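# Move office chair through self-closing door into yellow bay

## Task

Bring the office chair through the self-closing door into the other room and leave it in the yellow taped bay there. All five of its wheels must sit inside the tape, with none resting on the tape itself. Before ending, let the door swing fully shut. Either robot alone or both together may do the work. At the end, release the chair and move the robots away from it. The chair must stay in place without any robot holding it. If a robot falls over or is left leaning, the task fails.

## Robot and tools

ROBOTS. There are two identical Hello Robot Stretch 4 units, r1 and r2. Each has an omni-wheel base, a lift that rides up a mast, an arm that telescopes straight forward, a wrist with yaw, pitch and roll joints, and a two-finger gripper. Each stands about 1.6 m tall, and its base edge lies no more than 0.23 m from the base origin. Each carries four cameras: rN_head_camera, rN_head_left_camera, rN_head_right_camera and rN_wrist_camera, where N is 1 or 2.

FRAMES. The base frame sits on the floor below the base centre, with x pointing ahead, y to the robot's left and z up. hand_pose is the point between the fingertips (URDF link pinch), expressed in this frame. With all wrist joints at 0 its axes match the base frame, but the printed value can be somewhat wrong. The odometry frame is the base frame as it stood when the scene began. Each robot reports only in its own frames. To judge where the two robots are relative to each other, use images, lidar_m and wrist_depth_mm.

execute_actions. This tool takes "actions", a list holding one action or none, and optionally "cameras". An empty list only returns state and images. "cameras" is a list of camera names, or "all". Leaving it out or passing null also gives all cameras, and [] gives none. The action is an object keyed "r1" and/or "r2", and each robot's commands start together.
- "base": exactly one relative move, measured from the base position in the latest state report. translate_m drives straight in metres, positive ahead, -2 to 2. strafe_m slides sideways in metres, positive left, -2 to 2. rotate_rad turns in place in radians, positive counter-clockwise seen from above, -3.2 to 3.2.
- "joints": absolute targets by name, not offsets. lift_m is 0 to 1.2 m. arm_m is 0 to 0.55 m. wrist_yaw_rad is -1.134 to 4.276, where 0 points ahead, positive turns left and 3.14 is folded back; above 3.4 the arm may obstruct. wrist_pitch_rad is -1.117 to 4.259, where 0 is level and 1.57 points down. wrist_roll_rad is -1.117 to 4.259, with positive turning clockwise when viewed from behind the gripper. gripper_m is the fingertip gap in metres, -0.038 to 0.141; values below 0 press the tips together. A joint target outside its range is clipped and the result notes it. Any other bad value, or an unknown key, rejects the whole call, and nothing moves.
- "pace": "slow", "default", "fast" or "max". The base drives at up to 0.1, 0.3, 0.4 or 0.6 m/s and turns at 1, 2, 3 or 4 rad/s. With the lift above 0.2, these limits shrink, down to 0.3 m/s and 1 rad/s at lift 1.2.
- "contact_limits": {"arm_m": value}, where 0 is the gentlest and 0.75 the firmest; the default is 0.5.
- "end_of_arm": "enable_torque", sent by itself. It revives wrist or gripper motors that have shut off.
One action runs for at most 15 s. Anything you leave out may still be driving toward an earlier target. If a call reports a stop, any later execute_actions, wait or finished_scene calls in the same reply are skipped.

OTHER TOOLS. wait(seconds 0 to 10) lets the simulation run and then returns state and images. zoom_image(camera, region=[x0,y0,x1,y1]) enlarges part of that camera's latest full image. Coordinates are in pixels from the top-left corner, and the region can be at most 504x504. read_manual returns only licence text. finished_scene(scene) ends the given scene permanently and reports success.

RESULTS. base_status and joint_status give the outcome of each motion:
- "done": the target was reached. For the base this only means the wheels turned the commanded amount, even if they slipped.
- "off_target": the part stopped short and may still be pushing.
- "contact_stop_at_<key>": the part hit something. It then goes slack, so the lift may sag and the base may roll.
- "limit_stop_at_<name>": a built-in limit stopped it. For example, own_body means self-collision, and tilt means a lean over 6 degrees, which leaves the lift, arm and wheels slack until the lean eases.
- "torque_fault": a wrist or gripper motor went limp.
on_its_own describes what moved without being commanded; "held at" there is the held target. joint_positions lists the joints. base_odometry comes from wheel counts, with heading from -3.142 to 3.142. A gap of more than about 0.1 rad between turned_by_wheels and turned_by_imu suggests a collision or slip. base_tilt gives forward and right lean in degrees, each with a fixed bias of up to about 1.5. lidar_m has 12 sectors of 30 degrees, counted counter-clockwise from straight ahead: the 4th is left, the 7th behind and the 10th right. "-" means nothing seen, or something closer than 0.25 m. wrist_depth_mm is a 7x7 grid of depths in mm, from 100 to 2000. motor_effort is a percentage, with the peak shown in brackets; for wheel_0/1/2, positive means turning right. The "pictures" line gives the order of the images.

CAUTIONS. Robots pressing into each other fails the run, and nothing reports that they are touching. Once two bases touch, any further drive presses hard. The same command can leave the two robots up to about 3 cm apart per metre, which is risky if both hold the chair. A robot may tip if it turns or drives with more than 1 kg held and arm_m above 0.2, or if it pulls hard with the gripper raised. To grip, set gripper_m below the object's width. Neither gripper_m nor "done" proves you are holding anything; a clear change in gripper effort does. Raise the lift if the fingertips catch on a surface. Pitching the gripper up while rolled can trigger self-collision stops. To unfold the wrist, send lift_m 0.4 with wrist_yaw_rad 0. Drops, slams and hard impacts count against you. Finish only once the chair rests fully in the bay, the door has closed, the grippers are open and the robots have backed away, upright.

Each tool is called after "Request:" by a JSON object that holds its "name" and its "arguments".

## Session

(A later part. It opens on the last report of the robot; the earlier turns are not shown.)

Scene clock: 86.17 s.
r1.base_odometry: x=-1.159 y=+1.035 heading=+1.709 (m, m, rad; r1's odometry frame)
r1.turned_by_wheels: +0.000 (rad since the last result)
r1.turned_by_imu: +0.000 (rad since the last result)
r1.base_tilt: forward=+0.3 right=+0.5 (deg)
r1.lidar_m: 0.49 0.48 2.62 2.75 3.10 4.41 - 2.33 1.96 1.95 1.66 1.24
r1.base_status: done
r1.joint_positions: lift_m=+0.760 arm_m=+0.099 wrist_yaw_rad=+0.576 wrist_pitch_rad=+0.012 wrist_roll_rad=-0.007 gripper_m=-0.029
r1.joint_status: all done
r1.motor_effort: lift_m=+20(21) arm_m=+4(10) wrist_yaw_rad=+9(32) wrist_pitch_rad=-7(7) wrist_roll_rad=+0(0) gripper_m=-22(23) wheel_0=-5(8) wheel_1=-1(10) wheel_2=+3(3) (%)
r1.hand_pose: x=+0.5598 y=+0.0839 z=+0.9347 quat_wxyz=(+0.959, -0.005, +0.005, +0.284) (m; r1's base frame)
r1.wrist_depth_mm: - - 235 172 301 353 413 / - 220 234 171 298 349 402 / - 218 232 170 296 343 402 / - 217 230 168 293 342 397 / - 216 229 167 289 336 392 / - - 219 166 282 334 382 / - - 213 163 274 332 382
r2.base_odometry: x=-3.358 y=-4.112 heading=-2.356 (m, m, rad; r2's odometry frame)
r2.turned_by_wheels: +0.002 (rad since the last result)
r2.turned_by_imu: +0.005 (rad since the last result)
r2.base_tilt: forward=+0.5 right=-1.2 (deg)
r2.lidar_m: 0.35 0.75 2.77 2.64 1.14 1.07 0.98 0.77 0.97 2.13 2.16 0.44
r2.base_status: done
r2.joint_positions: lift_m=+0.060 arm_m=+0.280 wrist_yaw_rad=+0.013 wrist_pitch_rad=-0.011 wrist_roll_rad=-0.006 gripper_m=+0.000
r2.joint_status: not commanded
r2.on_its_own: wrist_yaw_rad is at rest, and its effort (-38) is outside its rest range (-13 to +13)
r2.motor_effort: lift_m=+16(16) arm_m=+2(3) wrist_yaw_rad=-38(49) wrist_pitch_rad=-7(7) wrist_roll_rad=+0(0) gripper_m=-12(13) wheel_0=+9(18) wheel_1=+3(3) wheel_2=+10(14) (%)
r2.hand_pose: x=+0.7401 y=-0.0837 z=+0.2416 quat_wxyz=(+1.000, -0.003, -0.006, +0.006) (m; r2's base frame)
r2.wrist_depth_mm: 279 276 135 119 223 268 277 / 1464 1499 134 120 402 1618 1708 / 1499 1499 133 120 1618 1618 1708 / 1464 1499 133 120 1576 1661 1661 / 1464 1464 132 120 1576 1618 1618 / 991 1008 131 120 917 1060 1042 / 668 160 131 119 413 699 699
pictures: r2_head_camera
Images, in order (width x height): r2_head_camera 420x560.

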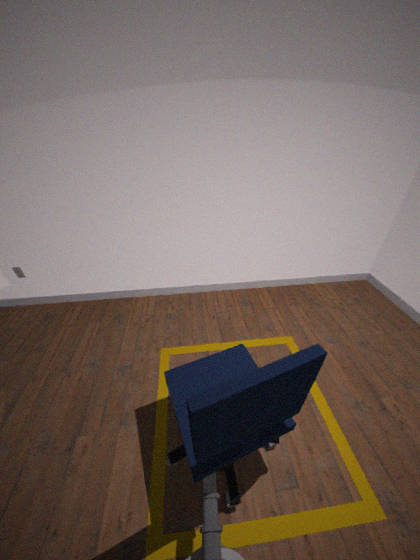

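Request:
{"name": "execute_actions", "arguments": {"actions": [{"r2":{"base":{"strafe_m":-0.15},"pace":"slow"},"r1":{"base":{"strafe_m":0.11},"joints":{"arm_m":0.175},"pace":"slow"}}], "cameras": []}}

Request:
{"name": "execute_actions", "arguments": {"actions": [{"r2":{"base":{"translate_m":0.15},"pace":"slow"},"r1":{"base":{"strafe_m":0.1},"joints":{"arm_m":0.265},"pace":"slow"}}], "cameras": ["r2_head_camera"]}}

Request:
{"name": "execute_actions", "arguments": {"actions": [{"r2":{"joints":{"gripper_m":0.12}},"r1":{"base":{"strafe_m":0.085},"joints":{"arm_m":0.365},"pace":"slow"}}], "cameras": []}}

Request:
{"name": "execute_actions", "arguments": {"actions": [{"r2":{"base":{"translate_m":-0.5},"joints":{"arm_m":0.2},"pace":"fast"},"r1":{"base":{"strafe_m":0.065},"joints":{"arm_m":0.475},"pace":"slow"}}], "cameras": ["r2_head_camera","r2_wrist_camera"]}}

Request:
{"name": "execute_actions", "arguments": {"actions": [{"r2":{"base":{"rotate_rad":-1.2}},"r1":{"base":{"strafe_m":0.05},"joints":{"arm_m":0.545},"pace":"slow"}}], "cameras": []}}

Request:
{"name": "execute_actions", "arguments": {"actions": [{"r1":{"base":{"translate_m":0.09},"pace":"slow"}}], "cameras": []}}

Scene clock: 89.67 s.
r1.base_odometry: x=-1.268 y=+1.020 heading=+1.709 (m, m, rad; r1's odometry frame)
r1.turned_by_wheels: +0.000 (rad since the last result)
r1.turned_by_imu: -0.001 (rad since the last result)
r1.base_tilt: forward=+0.3 right=+0.4 (deg)
r1.lidar_m: 0.56 0.59 2.65 2.64 3.03 4.37 - 2.47 2.07 2.06 1.67 1.10
r1.base_status: done
r1.joint_positions: lift_m=+0.760 arm_m=+0.174 wrist_yaw_rad=+0.578 wrist_pitch_rad=+0.012 wrist_roll_rad=-0.007 gripper_m=-0.029
r1.joint_status: all done
r1.motor_effort: lift_m=+20(21) arm_m=+5(8) wrist_yaw_rad=+3(23) wrist_pitch_rad=-5(8) wrist_roll_rad=+1(0) gripper_m=-22(24) wheel_0=-4(8) wheel_1=+0(6) wheel_2=+3(4) (%)
r1.hand_pose: x=+0.6345 y=+0.0844 z=+0.9347 quat_wxyz=(+0.958, -0.005, +0.005, +0.285) (m; r1's base frame)
r1.wrist_depth_mm: - - 237 171 281 309 338 / - - 237 170 278 307 334 / - - 236 169 276 304 329 / - - 235 169 273 301 324 / - - 233 167 272 298 322 / - - 224 165 267 297 322 / - - 224 163 262 294 319
r2.base_odometry: x=-3.465 y=-4.006 heading=-2.354 (m, m, rad; r2's odometry frame)
r2.turned_by_wheels: +0.002 (rad since the last result)
r2.turned_by_imu: +0.005 (rad since the last result)
r2.base_tilt: forward=+0.5 right=-1.2 (deg)
r2.lidar_m: 0.33 0.62 2.79 2.77 1.16 1.19 0.72 0.73 0.97 1.97 2.02 0.44
r2.base_status: done
r2.joint_positions: lift_m=+0.060 arm_m=+0.280 wrist_yaw_rad=+0.011 wrist_pitch_rad=-0.012 wrist_roll_rad=-0.006 gripper_m=+0.000
r2.joint_status: not commanded
r2.on_its_own: wrist_yaw_rad is at rest, and its effort (-31) is outside its rest range (-13 to +13)
r2.motor_effort: lift_m=+16(16) arm_m=+2(2) wrist_yaw_rad=-31(45) wrist_pitch_rad=-7(7) wrist_roll_rad=+0(0) gripper_m=-12(13) wheel_0=+9(18) wheel_1=+4(4) wheel_2=+7(8) (%)
r2.hand_pose: x=+0.7399 y=-0.0844 z=+0.2417 quat_wxyz=(+1.000, -0.003, -0.006, +0.005) (m; r2's base frame)
r2.wrist_depth_mm: 278 276 139 124 222 267 278 / 1537 1537 138 124 402 1618 1618 / 1464 1537 137 124 1618 1661 1661 / 1464 1537 137 124 1618 1576 1661 / 1499 1499 136 125 1618 1661 1708 / 976 1025 135 125 917 1025 1060 / 683 160 135 123 389 691 699
pictures: none
No camera images: the call's "cameras" was empty. Leave "cameras" out to get every camera's image.

Scene clock: 92.47 s.
r1.base_odometry: x=-1.367 y=+1.006 heading=+1.709 (m, m, rad; r1's odometry frame)
r1.turned_by_wheels: +0.000 (rad since the last result)
r1.turned_by_imu: -0.001 (rad since the last result)
r1.base_tilt: forward=+0.2 right=+0.5 (deg)
r1.lidar_m: 0.66 1.60 2.54 2.56 2.89 4.36 - 2.60 2.17 2.15 1.69 1.08
r1.base_status: done
r1.joint_positions: lift_m=+0.760 arm_m=+0.264 wrist_yaw_rad=+0.579 wrist_pitch_rad=+0.012 wrist_roll_rad=-0.007 gripper_m=-0.029
r1.joint_status: all done
r1.motor_effort: lift_m=+20(20) arm_m=+5(6) wrist_yaw_rad=+1(7) wrist_pitch_rad=-9(8) wrist_roll_rad=+1(0) gripper_m=-21(20) wheel_0=-2(8) wheel_1=-1(4) wheel_2=+2(2) (%)
r1.hand_pose: x=+0.7243 y=+0.0846 z=+0.9348 quat_wxyz=(+0.958, -0.005, +0.005, +0.285) (m; r1's base frame)
r1.wrist_depth_mm: - - 244 171 265 278 291 / - - 243 170 264 277 289 / - - 241 170 262 274 286 / - - 239 169 260 272 283 / - - 238 168 258 270 281 / - - 233 166 255 268 279 / - - 232 163 252 267 278
r2.base_odometry: x=-3.571 y=-4.112 heading=-2.355 (m, m, rad; r2's odometry frame)
r2.turned_by_wheels: -0.001 (rad since the last result)
r2.turned_by_imu: -0.002 (rad since the last result)
r2.base_tilt: forward=+0.5 right=-1.1 (deg)
r2.lidar_m: 0.34 0.81 2.59 2.79 1.35 1.26 0.86 0.88 1.14 1.97 2.02 0.42
r2.base_status: done
r2.joint_positions: lift_m=+0.060 arm_m=+0.280 wrist_yaw_rad=-0.013 wrist_pitch_rad=-0.012 wrist_roll_rad=-0.006 gripper_m=+0.000
r2.joint_status: not commanded
r2.on_its_own: wrist_yaw_rad is at rest, and its effort (+34) is outside its rest range (-13 to +13)
r2.motor_effort: lift_m=+16(16) arm_m=+2(2) wrist_yaw_rad=+34(36) wrist_pitch_rad=-5(6) wrist_roll_rad=+0(0) gripper_m=-9(11) wheel_0=-5(11) wheel_1=-2(7) wheel_2=-10(5) (%)
r2.hand_pose: x=+0.7379 y=-0.0910 z=+0.2419 quat_wxyz=(+1.000, -0.003, -0.006, -0.006) (m; r2's base frame)
r2.wrist_depth_mm: 278 276 224 121 208 267 267 / 1308 1336 1336 121 364 1537 1576 / 1308 1366 1366 121 1499 1537 1661 / 1308 1336 1397 122 1464 1499 1576 / 1336 1397 1366 122 1430 1576 1576 / 976 991 182 121 183 1025 1060 / 676 591 597 121 180 609 699
pictures: r2_head_camera
Images, in order (width x height): r2_head_camera 420x560.

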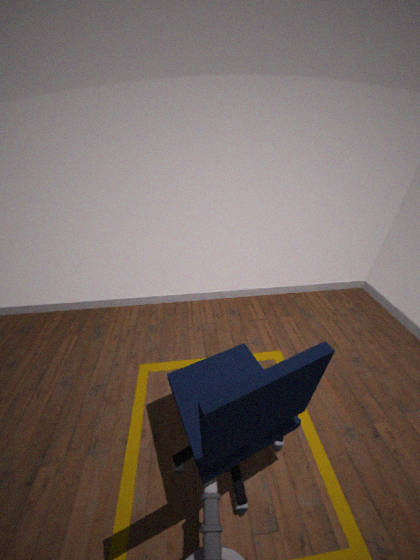

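Scene clock: 94.73 s.
r1.base_odometry: x=-1.451 y=+0.995 heading=+1.709 (m, m, rad; r1's odometry frame)
r1.turned_by_wheels: +0.000 (rad since the last result)
r1.turned_by_imu: -0.001 (rad since the last result)
r1.base_tilt: forward=+0.1 right=+0.5 (deg)
r1.lidar_m: 0.72 1.64 2.47 2.46 2.82 4.35 - 2.68 2.25 2.24 1.74 1.11
r1.base_status: done
r1.joint_positions: lift_m=+0.760 arm_m=+0.364 wrist_yaw_rad=+0.579 wrist_pitch_rad=+0.012 wrist_roll_rad=-0.007 gripper_m=-0.029
r1.joint_status: all done
r1.motor_effort: lift_m=+21(20) arm_m=+5(6) wrist_yaw_rad=+1(18) wrist_pitch_rad=-7(7) wrist_roll_rad=+2(1) gripper_m=-20(22) wheel_0=-2(9) wheel_1=+1(7) wheel_2=+0(2) (%)
r1.hand_pose: x=+0.8242 y=+0.0847 z=+0.9348 quat_wxyz=(+0.958, -0.005, +0.005, +0.285) (m; r1's base frame)
r1.wrist_depth_mm: - - 250 171 254 256 - / - - 248 170 252 255 257 / - - 248 170 251 253 255 / - - 246 169 249 252 254 / 1983 - 245 168 249 250 252 / 1983 - 243 166 247 249 251 / - - 240 163 245 247 -
r2.base_odometry: x=-3.571 y=-4.112 heading=-2.355 (m, m, rad; r2's odometry frame)
r2.turned_by_wheels: +0.000 (rad since the last result)
r2.turned_by_imu: +0.001 (rad since the last result)
r2.base_tilt: forward=+0.5 right=-1.2 (deg)
r2.lidar_m: 0.35 1.99 2.59 2.79 1.34 1.26 0.87 0.88 1.17 1.97 2.01 0.42
r2.base_status: not commanded
r2.joint_positions: lift_m=+0.060 arm_m=+0.280 wrist_yaw_rad=-0.009 wrist_pitch_rad=-0.012 wrist_roll_rad=-0.006 gripper_m=+0.120
r2.joint_status: all done
r2.on_its_own: wrist_yaw_rad is at rest, and its effort (+23) is outside its rest range (-13 to +13)
r2.motor_effort: lift_m=+16(16) arm_m=+2(2) wrist_yaw_rad=+23(37) wrist_pitch_rad=-4(5) wrist_roll_rad=+0(1) gripper_m=+0(8) wheel_0=-3(5) wheel_1=+0(2) wheel_2=-8(10) (%)
r2.hand_pose: x=+0.7382 y=-0.0900 z=+0.2419 quat_wxyz=(+1.000, -0.003, -0.006, -0.004) (m; r2's base frame)
r2.wrist_depth_mm: 279 277 225 131 196 267 267 / 1308 1308 1397 131 334 1499 1576 / 1366 1366 1397 132 1464 1537 1537 / 1366 1366 1430 132 1499 1537 1576 / 1366 1336 1366 132 1499 1537 1537 / 1025 904 831 132 213 960 1078 / 676 627 634 131 189 647 699
pictures: none
No camera images: the call's "cameras" was empty. Leave "cameras" out to get every camera's image.

Scene clock: 97.33 s.
r1.base_odometry: x=-1.516 y=+0.986 heading=+1.709 (m, m, rad; r1's odometry frame)
r1.turned_by_wheels: +0.000 (rad since the last result)
r1.turned_by_imu: -0.001 (rad since the last result)
r1.base_tilt: forward=+0.1 right=+0.5 (deg)
r1.lidar_m: 0.85 1.63 2.41 2.38 2.74 4.34 - 2.74 2.31 2.30 1.74 1.15
r1.base_status: done
r1.joint_positions: lift_m=+0.760 arm_m=+0.474 wrist_yaw_rad=+0.583 wrist_pitch_rad=+0.012 wrist_roll_rad=-0.007 gripper_m=-0.029
r1.joint_status: all done
r1.motor_effort: lift_m=+20(20) arm_m=+6(8) wrist_yaw_rad=-10(30) wrist_pitch_rad=-6(6) wrist_roll_rad=+0(0) gripper_m=-20(21) wheel_0=+1(12) wheel_1=+0(5) wheel_2=+2(2) (%)
r1.hand_pose: x=+0.9338 y=+0.0858 z=+0.9348 quat_wxyz=(+0.958, -0.005, +0.005, +0.287) (m; r1's base frame)
r1.wrist_depth_mm: - - 257 172 244 237 - / 1921 1983 256 170 242 236 232 / 1983 1983 254 168 241 235 231 / 1921 1983 253 167 241 235 229 / 1983 1983 252 167 239 233 229 / 1921 1983 250 167 236 232 228 / 1921 - 247 162 236 229 -
r2.base_odometry: x=-3.217 y=-3.758 heading=-2.355 (m, m, rad; r2's odometry frame)
r2.turned_by_wheels: +0.000 (rad since the last result)
r2.turned_by_imu: +0.001 (rad since the last result)
r2.base_tilt: forward=+0.4 right=-1.1 (deg)
r2.lidar_m: 0.84 2.50 2.93 2.05 0.97 0.82 0.50 0.38 0.51 1.18 2.06 1.00
r2.base_status: done
r2.joint_positions: lift_m=+0.060 arm_m=+0.201 wrist_yaw_rad=+0.000 wrist_pitch_rad=-0.012 wrist_roll_rad=-0.006 gripper_m=+0.120
r2.joint_status: all done
r2.motor_effort: lift_m=+17(16) arm_m=-5(6) wrist_yaw_rad=+0(24) wrist_pitch_rad=-5(4) wrist_roll_rad=+0(0) gripper_m=+0(1) wheel_0=+2(7) wheel_1=+0(6) wheel_2=+0(11) (%)
r2.hand_pose: x=+0.6602 y=-0.0875 z=+0.2419 quat_wxyz=(+1.000, -0.003, -0.006, +0.000) (m; r2's base frame)
r2.wrist_depth_mm: 1921 1921 1921 - 525 - - / 1808 1863 439 477 525 - - / 1863 1863 820 661 778 - - / 1808 1921 1921 - - - - / 1756 1863 1921 1708 - - - / 1025 215 654 691 222 946 1078 / 683 549 640 147 647 654 715
pictures: r2_head_camera, r2_wrist_camera
Images, in order (width x height): r2_head_camera 420x560, r2_wrist_camera 616x392.

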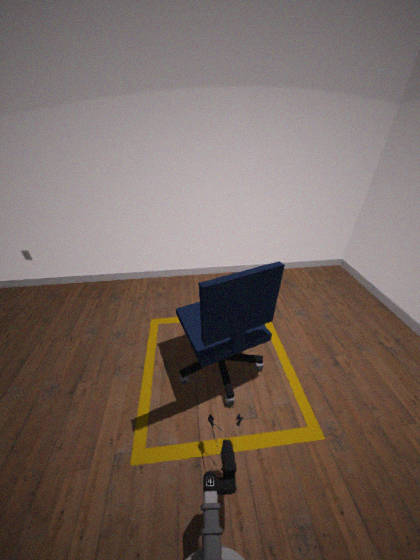

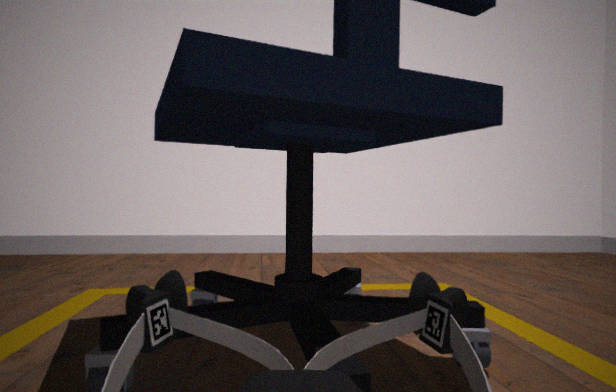

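Scene clock: 99.30 s.
r1.base_odometry: x=-1.565 y=+0.979 heading=+1.707 (m, m, rad; r1's odometry frame)
r1.turned_by_wheels: -0.001 (rad since the last result)
r1.turned_by_imu: -0.003 (rad since the last result)
r1.base_tilt: forward=+0.1 right=+0.7 (deg)
r1.lidar_m: 0.92 1.66 2.36 2.36 2.65 4.33 - 2.83 2.37 2.36 1.77 1.21
r1.base_status: done
r1.joint_positions: lift_m=+0.760 arm_m=+0.544 wrist_yaw_rad=+0.572 wrist_pitch_rad=+0.012 wrist_roll_rad=-0.007 gripper_m=-0.029
r1.joint_status: all done
r1.on_its_own: wrist_yaw_rad is at rest, and its effort (+21) is outside its rest range (-13 to +13)
r1.motor_effort: lift_m=+20(21) arm_m=+5(7) wrist_yaw_rad=+21(29) wrist_pitch_rad=-6(6) wrist_roll_rad=+0(0) gripper_m=-20(21) wheel_0=-11(12) wheel_1=-4(9) wheel_2=-4(4) (%)
r1.hand_pose: x=+1.0048 y=+0.0827 z=+0.9348 quat_wxyz=(+0.959, -0.005, +0.005, +0.282) (m; r1's base frame)
r1.wrist_depth_mm: 1921 1756 264 173 240 230 - / 1921 1756 262 171 239 230 224 / 1921 1708 262 169 239 229 222 / 1983 1708 258 167 237 229 221 / 1921 1756 258 167 237 228 220 / 1863 1756 256 167 232 226 220 / 1921 1756 180 163 233 222 -
r2.base_odometry: x=-3.217 y=-3.758 heading=+2.728 (m, m, rad; r2's odometry frame)
r2.turned_by_wheels: -1.200 (rad since the last result)
r2.turned_by_imu: -1.222 (rad since the last result)
r2.base_tilt: forward=+0.4 right=-1.1 (deg)
r2.lidar_m: 2.01 2.37 0.87 1.05 2.88 2.74 0.96 0.94 0.52 0.37 0.44 0.79
r2.base_status: done
r2.joint_positions: lift_m=+0.060 arm_m=+0.201 wrist_yaw_rad=+0.000 wrist_pitch_rad=-0.012 wrist_roll_rad=-0.006 gripper_m=+0.120
r2.joint_status: not commanded
r2.motor_effort: lift_m=+17(16) arm_m=-5(5) wrist_yaw_rad=-1(1) wrist_pitch_rad=-5(5) wrist_roll_rad=+1(0) gripper_m=-1(1) wheel_0=+1(3) wheel_1=-1(6) wheel_2=+0(8) (%)
r2.hand_pose: x=+0.6602 y=-0.0874 z=+0.2419 quat_wxyz=(+1.000, -0.003, -0.006, +0.000) (m; r2's base frame)
r2.wrist_depth_mm: 1921 1808 1756 1618 1499 1430 1060 / 1983 1863 1708 1618 1499 1464 1060 / 1808 1756 1708 1576 1499 1430 1042 / 1921 1808 1708 1661 1537 1430 1042 / 1921 1756 1708 1537 1464 1464 1008 / 1008 214 1025 1025 223 960 946 / 691 640 634 148 654 647 707
pictures: none
No camera images: the call's "cameras" was empty. Leave "cameras" out to get every camera's image.

Scene clock: 101.47 s.
r1.base_odometry: x=-1.578 y=+1.068 heading=+1.711 (m, m, rad; r1's odometry frame)
r1.turned_by_wheels: +0.003 (rad since the last result)
r1.turned_by_imu: +0.004 (rad since the last result)
r1.base_tilt: forward=+0.2 right=+0.5 (deg)
r1.lidar_m: 0.92 1.54 2.36 2.34 2.64 4.41 - 2.81 2.36 2.38 1.63 1.15
r1.base_status: done
r1.joint_positions: lift_m=+0.760 arm_m=+0.544 wrist_yaw_rad=+0.597 wrist_pitch_rad=+0.012 wrist_roll_rad=-0.007 gripper_m=-0.029
r1.joint_status: not commanded
r1.on_its_own: wrist_yaw_rad is at rest, and its effort (-52) is outside its rest range (-13 to +13)
r1.motor_effort: lift_m=+20(20) arm_m=+5(5) wrist_yaw_rad=-52(50) wrist_pitch_rad=-6(6) wrist_roll_rad=+2(1) gripper_m=-20(21) wheel_0=+19(17) wheel_1=+12(11) wheel_2=+12(14) (%)
r1.hand_pose: x=+1.0027 y=+0.0899 z=+0.9348 quat_wxyz=(+0.956, -0.005, +0.005, +0.294) (m; r1's base frame)
r1.wrist_depth_mm: 1921 1756 268 239 229 213 - / 1921 1756 267 239 229 213 203 / 1921 1708 265 178 229 212 202 / 1863 1708 265 174 228 212 202 / 1863 1708 264 171 227 211 201 / 1808 1756 186 168 224 210 200 / 1863 1618 256 162 219 207 -
r2.base_odometry: x=-3.217 y=-3.758 heading=+2.728 (m, m, rad; r2's odometry frame)
r2.turned_by_wheels: +0.000 (rad since the last result)
r2.turned_by_imu: +0.001 (rad since the last result)
r2.base_tilt: forward=+0.5 right=-1.2 (deg)
r2.lidar_m: 2.01 2.39 0.87 1.05 2.90 2.75 0.96 0.82 0.51 0.39 0.45 0.82
r2.base_status: not commanded
r2.joint_positions: lift_m=+0.060 arm_m=+0.201 wrist_yaw_rad=+0.000 wrist_pitch_rad=-0.012 wrist_roll_rad=-0.006 gripper_m=+0.120
r2.joint_status: not commanded
r2.motor_effort: lift_m=+16(16) arm_m=-5(5) wrist_yaw_rad=-2(2) wrist_pitch_rad=-4(5) wrist_roll_rad=+1(0) gripper_m=+0(0) wheel_0=+1(1) wheel_1=-1(1) wheel_2=+0(1) (%)
r2.hand_pose: x=+0.6602 y=-0.0874 z=+0.2419 quat_wxyz=(+1.000, -0.003, -0.006, +0.000) (m; r2's base frame)
r2.wrist_depth_mm: 1921 1756 1708 1618 1499 1430 1060 / 1921 1863 1661 1576 1537 1430 1042 / 1983 1756 1661 1618 1537 1499 1042 / 1921 1808 1708 1576 1499 1430 1042 / 1921 1756 1756 1618 1499 1430 1025 / 976 214 976 1025 223 960 917 / 676 634 640 148 647 647 699
pictures: none
No camera images: the call's "cameras" was empty. Leave "cameras" out to get every camera's image.

Request:
{"name": "execute_actions", "arguments": {"actions": [{"r1":{"base":{"strafe_m":0.047},"pace":"slow"}}], "cameras": []}}

Request:
{"name": "execute_actions", "arguments": {"actions": [{"r1":{"base":{"translate_m":0.4},"pace":"slow"}}], "cameras": []}}

Request:
{"name": "execute_actions", "arguments": {"actions": [{"r1":{"joints":{"gripper_m":0.07}}}], "cameras": []}}

Request:
{"name": "execute_actions", "arguments": {"actions": [{"r1":{"base":{"strafe_m":-0.1},"joints":{"arm_m":0.15}}}], "cameras": ["r1_head_camera"]}}

Scene clock: 103.43 s.
r1.base_odometry: x=-1.624 y=+1.062 heading=+1.708 (m, m, rad; r1's odometry frame)
r1.turned_by_wheels: -0.003 (rad since the last result)
r1.turned_by_imu: -0.004 (rad since the last result)
r1.base_tilt: forward=+0.2 right=+0.6 (deg)
r1.lidar_m: 0.93 1.56 2.29 2.29 2.58 4.31 - 2.90 2.41 2.42 1.65 1.14
r1.base_status: done
r1.joint_positions: lift_m=+0.760 arm_m=+0.544 wrist_yaw_rad=+0.563 wrist_pitch_rad=+0.012 wrist_roll_rad=-0.007 gripper_m=-0.029
r1.joint_status: not commanded
r1.on_its_own: wrist_yaw_rad is at rest, and its effort (+48) is outside its rest range (-13 to +13)
r1.motor_effort: lift_m=+21(20) arm_m=+5(5) wrist_yaw_rad=+48(47) wrist_pitch_rad=-7(6) wrist_roll_rad=+0(2) gripper_m=-18(21) wheel_0=-18(17) wheel_1=-9(13) wheel_2=-8(9) (%)
r1.hand_pose: x=+1.0057 y=+0.0800 z=+0.9348 quat_wxyz=(+0.961, -0.005, +0.005, +0.278) (m; r1's base frame)
r1.wrist_depth_mm: 1921 1499 1060 170 236 221 - / 1863 1499 1060 168 236 222 212 / 1863 1464 1060 167 235 221 211 / 1863 1464 1060 167 235 220 210 / 1863 1464 1060 166 234 219 211 / 1863 1499 1042 166 191 218 209 / 1863 1499 177 161 229 211 -
r2.base_odometry: x=-3.217 y=-3.758 heading=+2.728 (m, m, rad; r2's odometry frame)
r2.turned_by_wheels: +0.000 (rad since the last result)
r2.turned_by_imu: +0.001 (rad since the last result)
r2.base_tilt: forward=+0.5 right=-1.1 (deg)
r2.lidar_m: 2.02 2.38 0.86 1.06 2.92 2.74 0.97 0.80 0.51 0.38 0.44 0.82
r2.base_status: not commanded
r2.joint_positions: lift_m=+0.060 arm_m=+0.201 wrist_yaw_rad=+0.000 wrist_pitch_rad=-0.012 wrist_roll_rad=-0.006 gripper_m=+0.120
r2.joint_status: not commanded
r2.motor_effort: lift_m=+16(16) arm_m=-5(5) wrist_yaw_rad=-1(1) wrist_pitch_rad=-5(5) wrist_roll_rad=+1(0) gripper_m=-1(0) wheel_0=+0(1) wheel_1=-2(1) wheel_2=+0(0) (%)
r2.hand_pose: x=+0.6602 y=-0.0874 z=+0.2419 quat_wxyz=(+1.000, -0.003, -0.006, +0.000) (m; r2's base frame)
r2.wrist_depth_mm: 1921 1863 1661 1618 1537 1430 1060 / 1863 1708 1708 1576 1499 1430 1078 / 1863 1808 1756 1576 1576 1430 1042 / 1983 1808 1661 1576 1464 1464 1025 / 1921 1756 1661 1537 1537 1464 1025 / 1025 215 1025 1008 223 960 931 / 683 634 640 148 647 654 699
pictures: none
No camera images: the call's "cameras" was empty. Leave "cameras" out to get every camera's image.

Scene clock: 108.73 s.
r1.base_odometry: x=-1.680 y=+1.458 heading=+1.710 (m, m, rad; r1's odometry frame)
r1.turned_by_wheels: +0.002 (rad since the last result)
r1.turned_by_imu: +0.006 (rad since the last result)
r1.base_tilt: forward=+0.2 right=+0.6 (deg)
r1.lidar_m: 0.91 1.15 1.92 2.21 2.49 4.18 - 2.99 2.51 2.17 1.17 0.97
r1.base_status: done
r1.joint_positions: lift_m=+0.760 arm_m=+0.544 wrist_yaw_rad=+0.588 wrist_pitch_rad=+0.012 wrist_roll_rad=-0.007 gripper_m=-0.029
r1.joint_status: not commanded
r1.on_its_own: wrist_yaw_rad is at rest, and its effort (-23) is outside its rest range (-13 to +13)
r1.motor_effort: lift_m=+21(20) arm_m=+4(5) wrist_yaw_rad=-23(47) wrist_pitch_rad=-7(5) wrist_roll_rad=-1(0) gripper_m=-22(23) wheel_0=+11(20) wheel_1=+5(10) wheel_2=+8(13) (%)
r1.hand_pose: x=+1.0037 y=+0.0873 z=+0.9348 quat_wxyz=(+0.957, -0.005, +0.005, +0.290) (m; r1's base frame)
r1.wrist_depth_mm: 1060 615 413 173 215 180 - / 1098 609 410 171 216 181 165 / 1078 597 407 169 216 182 164 / 1078 597 407 167 216 182 163 / 1078 603 410 167 216 182 164 / 1098 603 392 167 205 181 164 / 1078 615 362 162 208 172 -
r2.base_odometry: x=-3.217 y=-3.758 heading=+2.728 (m, m, rad; r2's odometry frame)
r2.turned_by_wheels: +0.000 (rad since the last result)
r2.turned_by_imu: +0.002 (rad since the last result)
r2.base_tilt: forward=+0.4 right=-1.2 (deg)
r2.lidar_m: 2.01 2.36 0.85 1.05 2.88 2.76 0.94 0.52 0.44 0.39 0.45 0.80
r2.base_status: not commanded
r2.joint_positions: lift_m=+0.060 arm_m=+0.201 wrist_yaw_rad=+0.000 wrist_pitch_rad=-0.012 wrist_roll_rad=-0.006 gripper_m=+0.120
r2.joint_status: not commanded
r2.motor_effort: lift_m=+16(16) arm_m=-5(5) wrist_yaw_rad=-1(1) wrist_pitch_rad=-5(5) wrist_roll_rad=+0(1) gripper_m=-1(0) wheel_0=+1(1) wheel_1=-2(1) wheel_2=+1(1) (%)
r2.hand_pose: x=+0.6602 y=-0.0874 z=+0.2419 quat_wxyz=(+1.000, -0.003, -0.006, +0.000) (m; r2's base frame)
r2.wrist_depth_mm: 1921 1756 1756 1576 1499 1464 1060 / 1921 1863 1708 1618 1537 1430 1042 / 1921 1808 1661 1618 1537 1464 1060 / 1983 1863 1708 1618 1537 1397 1042 / 1863 1756 1708 1576 1499 1430 1025 / 991 215 1008 1025 222 946 946 / 676 634 634 148 647 661 707
pictures: none
No camera images: the call's "cameras" was empty. Leave "cameras" out to get every camera's image.

Scene clock: 110.43 s.
r1.base_odometry: x=-1.680 y=+1.458 heading=+1.708 (m, m, rad; r1's odometry frame)
r1.turned_by_wheels: -0.002 (rad since the last result)
r1.turned_by_imu: -0.002 (rad since the last result)
r1.base_tilt: forward=+0.1 right=+0.6 (deg)
r1.lidar_m: 0.94 1.13 1.91 2.21 2.51 4.17 - 2.98 2.51 2.18 1.18 1.00
r1.base_status: not commanded
r1.joint_positions: lift_m=+0.760 arm_m=+0.544 wrist_yaw_rad=+0.580 wrist_pitch_rad=+0.012 wrist_roll_rad=-0.007 gripper_m=+0.070
r1.joint_status: all done
r1.motor_effort: lift_m=+20(20) arm_m=+4(4) wrist_yaw_rad=+1(25) wrist_pitch_rad=-8(6) wrist_roll_rad=+0(0) gripper_m=-3(21) wheel_0=+1(11) wheel_1=+1(6) wheel_2=+1(8) (%)
r1.hand_pose: x=+1.0044 y=+0.0849 z=+0.9347 quat_wxyz=(+0.958, -0.005, +0.005, +0.286) (m; r1's base frame)
r1.wrist_depth_mm: 991 585 402 204 251 209 - / 1008 574 399 202 252 211 189 / 991 574 397 202 252 211 190 / 991 569 397 202 253 211 190 / 991 574 399 201 252 211 190 / 1008 580 213 199 216 211 189 / 991 585 384 148 251 200 -
r2.base_odometry: x=-3.217 y=-3.758 heading=+2.728 (m, m, rad; r2's odometry frame)
r2.turned_by_wheels: +0.000 (rad since the last result)
r2.turned_by_imu: +0.001 (rad since the last result)
r2.base_tilt: forward=+0.5 right=-1.2 (deg)
r2.lidar_m: 2.01 2.37 0.86 1.03 2.90 2.75 0.89 0.52 0.45 0.38 0.46 0.82
r2.base_status: not commanded
r2.joint_positions: lift_m=+0.060 arm_m=+0.201 wrist_yaw_rad=+0.000 wrist_pitch_rad=-0.012 wrist_roll_rad=-0.006 gripper_m=+0.120
r2.joint_status: not commanded
r2.motor_effort: lift_m=+16(16) arm_m=-5(5) wrist_yaw_rad=-2(2) wrist_pitch_rad=-5(5) wrist_roll_rad=+0(0) gripper_m=-1(1) wheel_0=+1(0) wheel_1=-2(1) wheel_2=+0(1) (%)
r2.hand_pose: x=+0.6602 y=-0.0874 z=+0.2419 quat_wxyz=(+1.000, -0.003, -0.006, +0.000) (m; r2's base frame)
r2.wrist_depth_mm: - 1863 1708 1661 1537 1430 1060 / 1921 1863 1708 1618 1537 1464 1060 / 1983 1808 1708 1618 1499 1464 1042 / 1808 1808 1756 1618 1537 1430 1042 / 1863 1756 1618 1576 1464 1430 1078 / 991 214 1008 1025 221 946 917 / 676 634 634 148 640 654 707
pictures: none
No camera images: the call's "cameras" was empty. Leave "cameras" out to get every camera's image.

Scene clock: 112.70 s.
r1.base_odometry: x=-1.581 y=+1.472 heading=+1.708 (m, m, rad; r1's odometry frame)
r1.turned_by_wheels: +0.000 (rad since the last result)
r1.turned_by_imu: +0.000 (rad since the last result)
r1.base_tilt: forward=+0.2 right=+0.8 (deg)
r1.lidar_m: 0.97 1.11 1.86 2.30 2.61 4.36 - 2.89 2.40 2.11 1.15 0.97
r1.base_status: done
r1.joint_positions: lift_m=+0.760 arm_m=+0.151 wrist_yaw_rad=+0.580 wrist_pitch_rad=+0.012 wrist_roll_rad=-0.007 gripper_m=+0.070
r1.joint_status: all done
r1.motor_effort: lift_m=+20(21) arm_m=-7(7) wrist_yaw_rad=-1(1) wrist_pitch_rad=-9(9) wrist_roll_rad=+0(0) gripper_m=-4(3) wheel_0=+0(9) wheel_1=+1(8) wheel_2=+1(2) (%)
r1.hand_pose: x=+0.6114 y=+0.0850 z=+0.9345 quat_wxyz=(+0.958, -0.005, +0.005, +0.286) (m; r1's base frame)
r1.wrist_depth_mm: 1983 1537 1060 820 627 554 488 / 1921 1537 1042 809 627 554 492 / 1921 1537 1042 820 647 554 488 / 1921 1537 1060 809 647 559 488 / 1921 1537 1060 809 627 554 488 / 1921 1576 214 820 216 554 492 / 1863 1576 1025 148 627 530 488
r2.base_odometry: x=-3.217 y=-3.758 heading=+2.728 (m, m, rad; r2's odometry frame)
r2.turned_by_wheels: +0.000 (rad since the last result)
r2.turned_by_imu: +0.001 (rad since the last result)
r2.base_tilt: forward=+0.4 right=-1.2 (deg)
r2.lidar_m: 2.01 2.38 0.85 1.06 2.90 2.76 0.89 0.53 0.43 0.39 0.45 0.80
r2.base_status: not commanded
r2.joint_positions: lift_m=+0.060 arm_m=+0.201 wrist_yaw_rad=+0.000 wrist_pitch_rad=-0.012 wrist_roll_rad=-0.006 gripper_m=+0.120
r2.joint_status: not commanded
r2.motor_effort: lift_m=+16(16) arm_m=-5(5) wrist_yaw_rad=-2(1) wrist_pitch_rad=-5(5) wrist_roll_rad=+0(1) gripper_m=+0(0) wheel_0=+1(1) wheel_1=-1(1) wheel_2=+1(0) (%)
r2.hand_pose: x=+0.6602 y=-0.0874 z=+0.2419 quat_wxyz=(+1.000, -0.003, -0.006, +0.000) (m; r2's base frame)
r2.wrist_depth_mm: 1921 1808 1708 1661 1499 1464 1078 / 1983 1756 1756 1661 1537 1430 1060 / 1921 1863 1708 1576 1499 1464 1042 / 1921 1863 1708 1618 1499 1464 1042 / 1863 1756 1661 1618 1464 1430 1025 / 1008 216 1008 1025 223 960 931 / 676 627 634 148 647 647 715
pictures: r1_head_camera
Images, in order (width x height): r1_head_camera 420x560.

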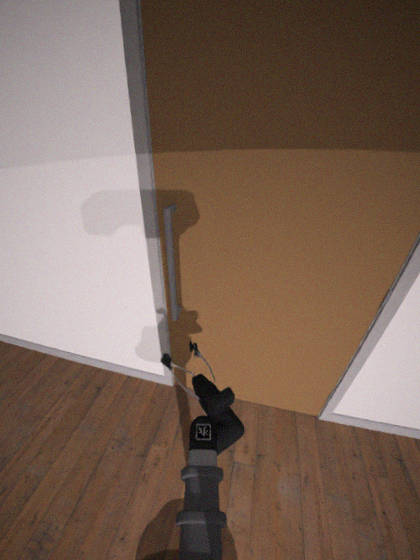

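Request:
{"name": "finished_scene", "arguments": {"scene": 2}}

The scene is finished: the task was done.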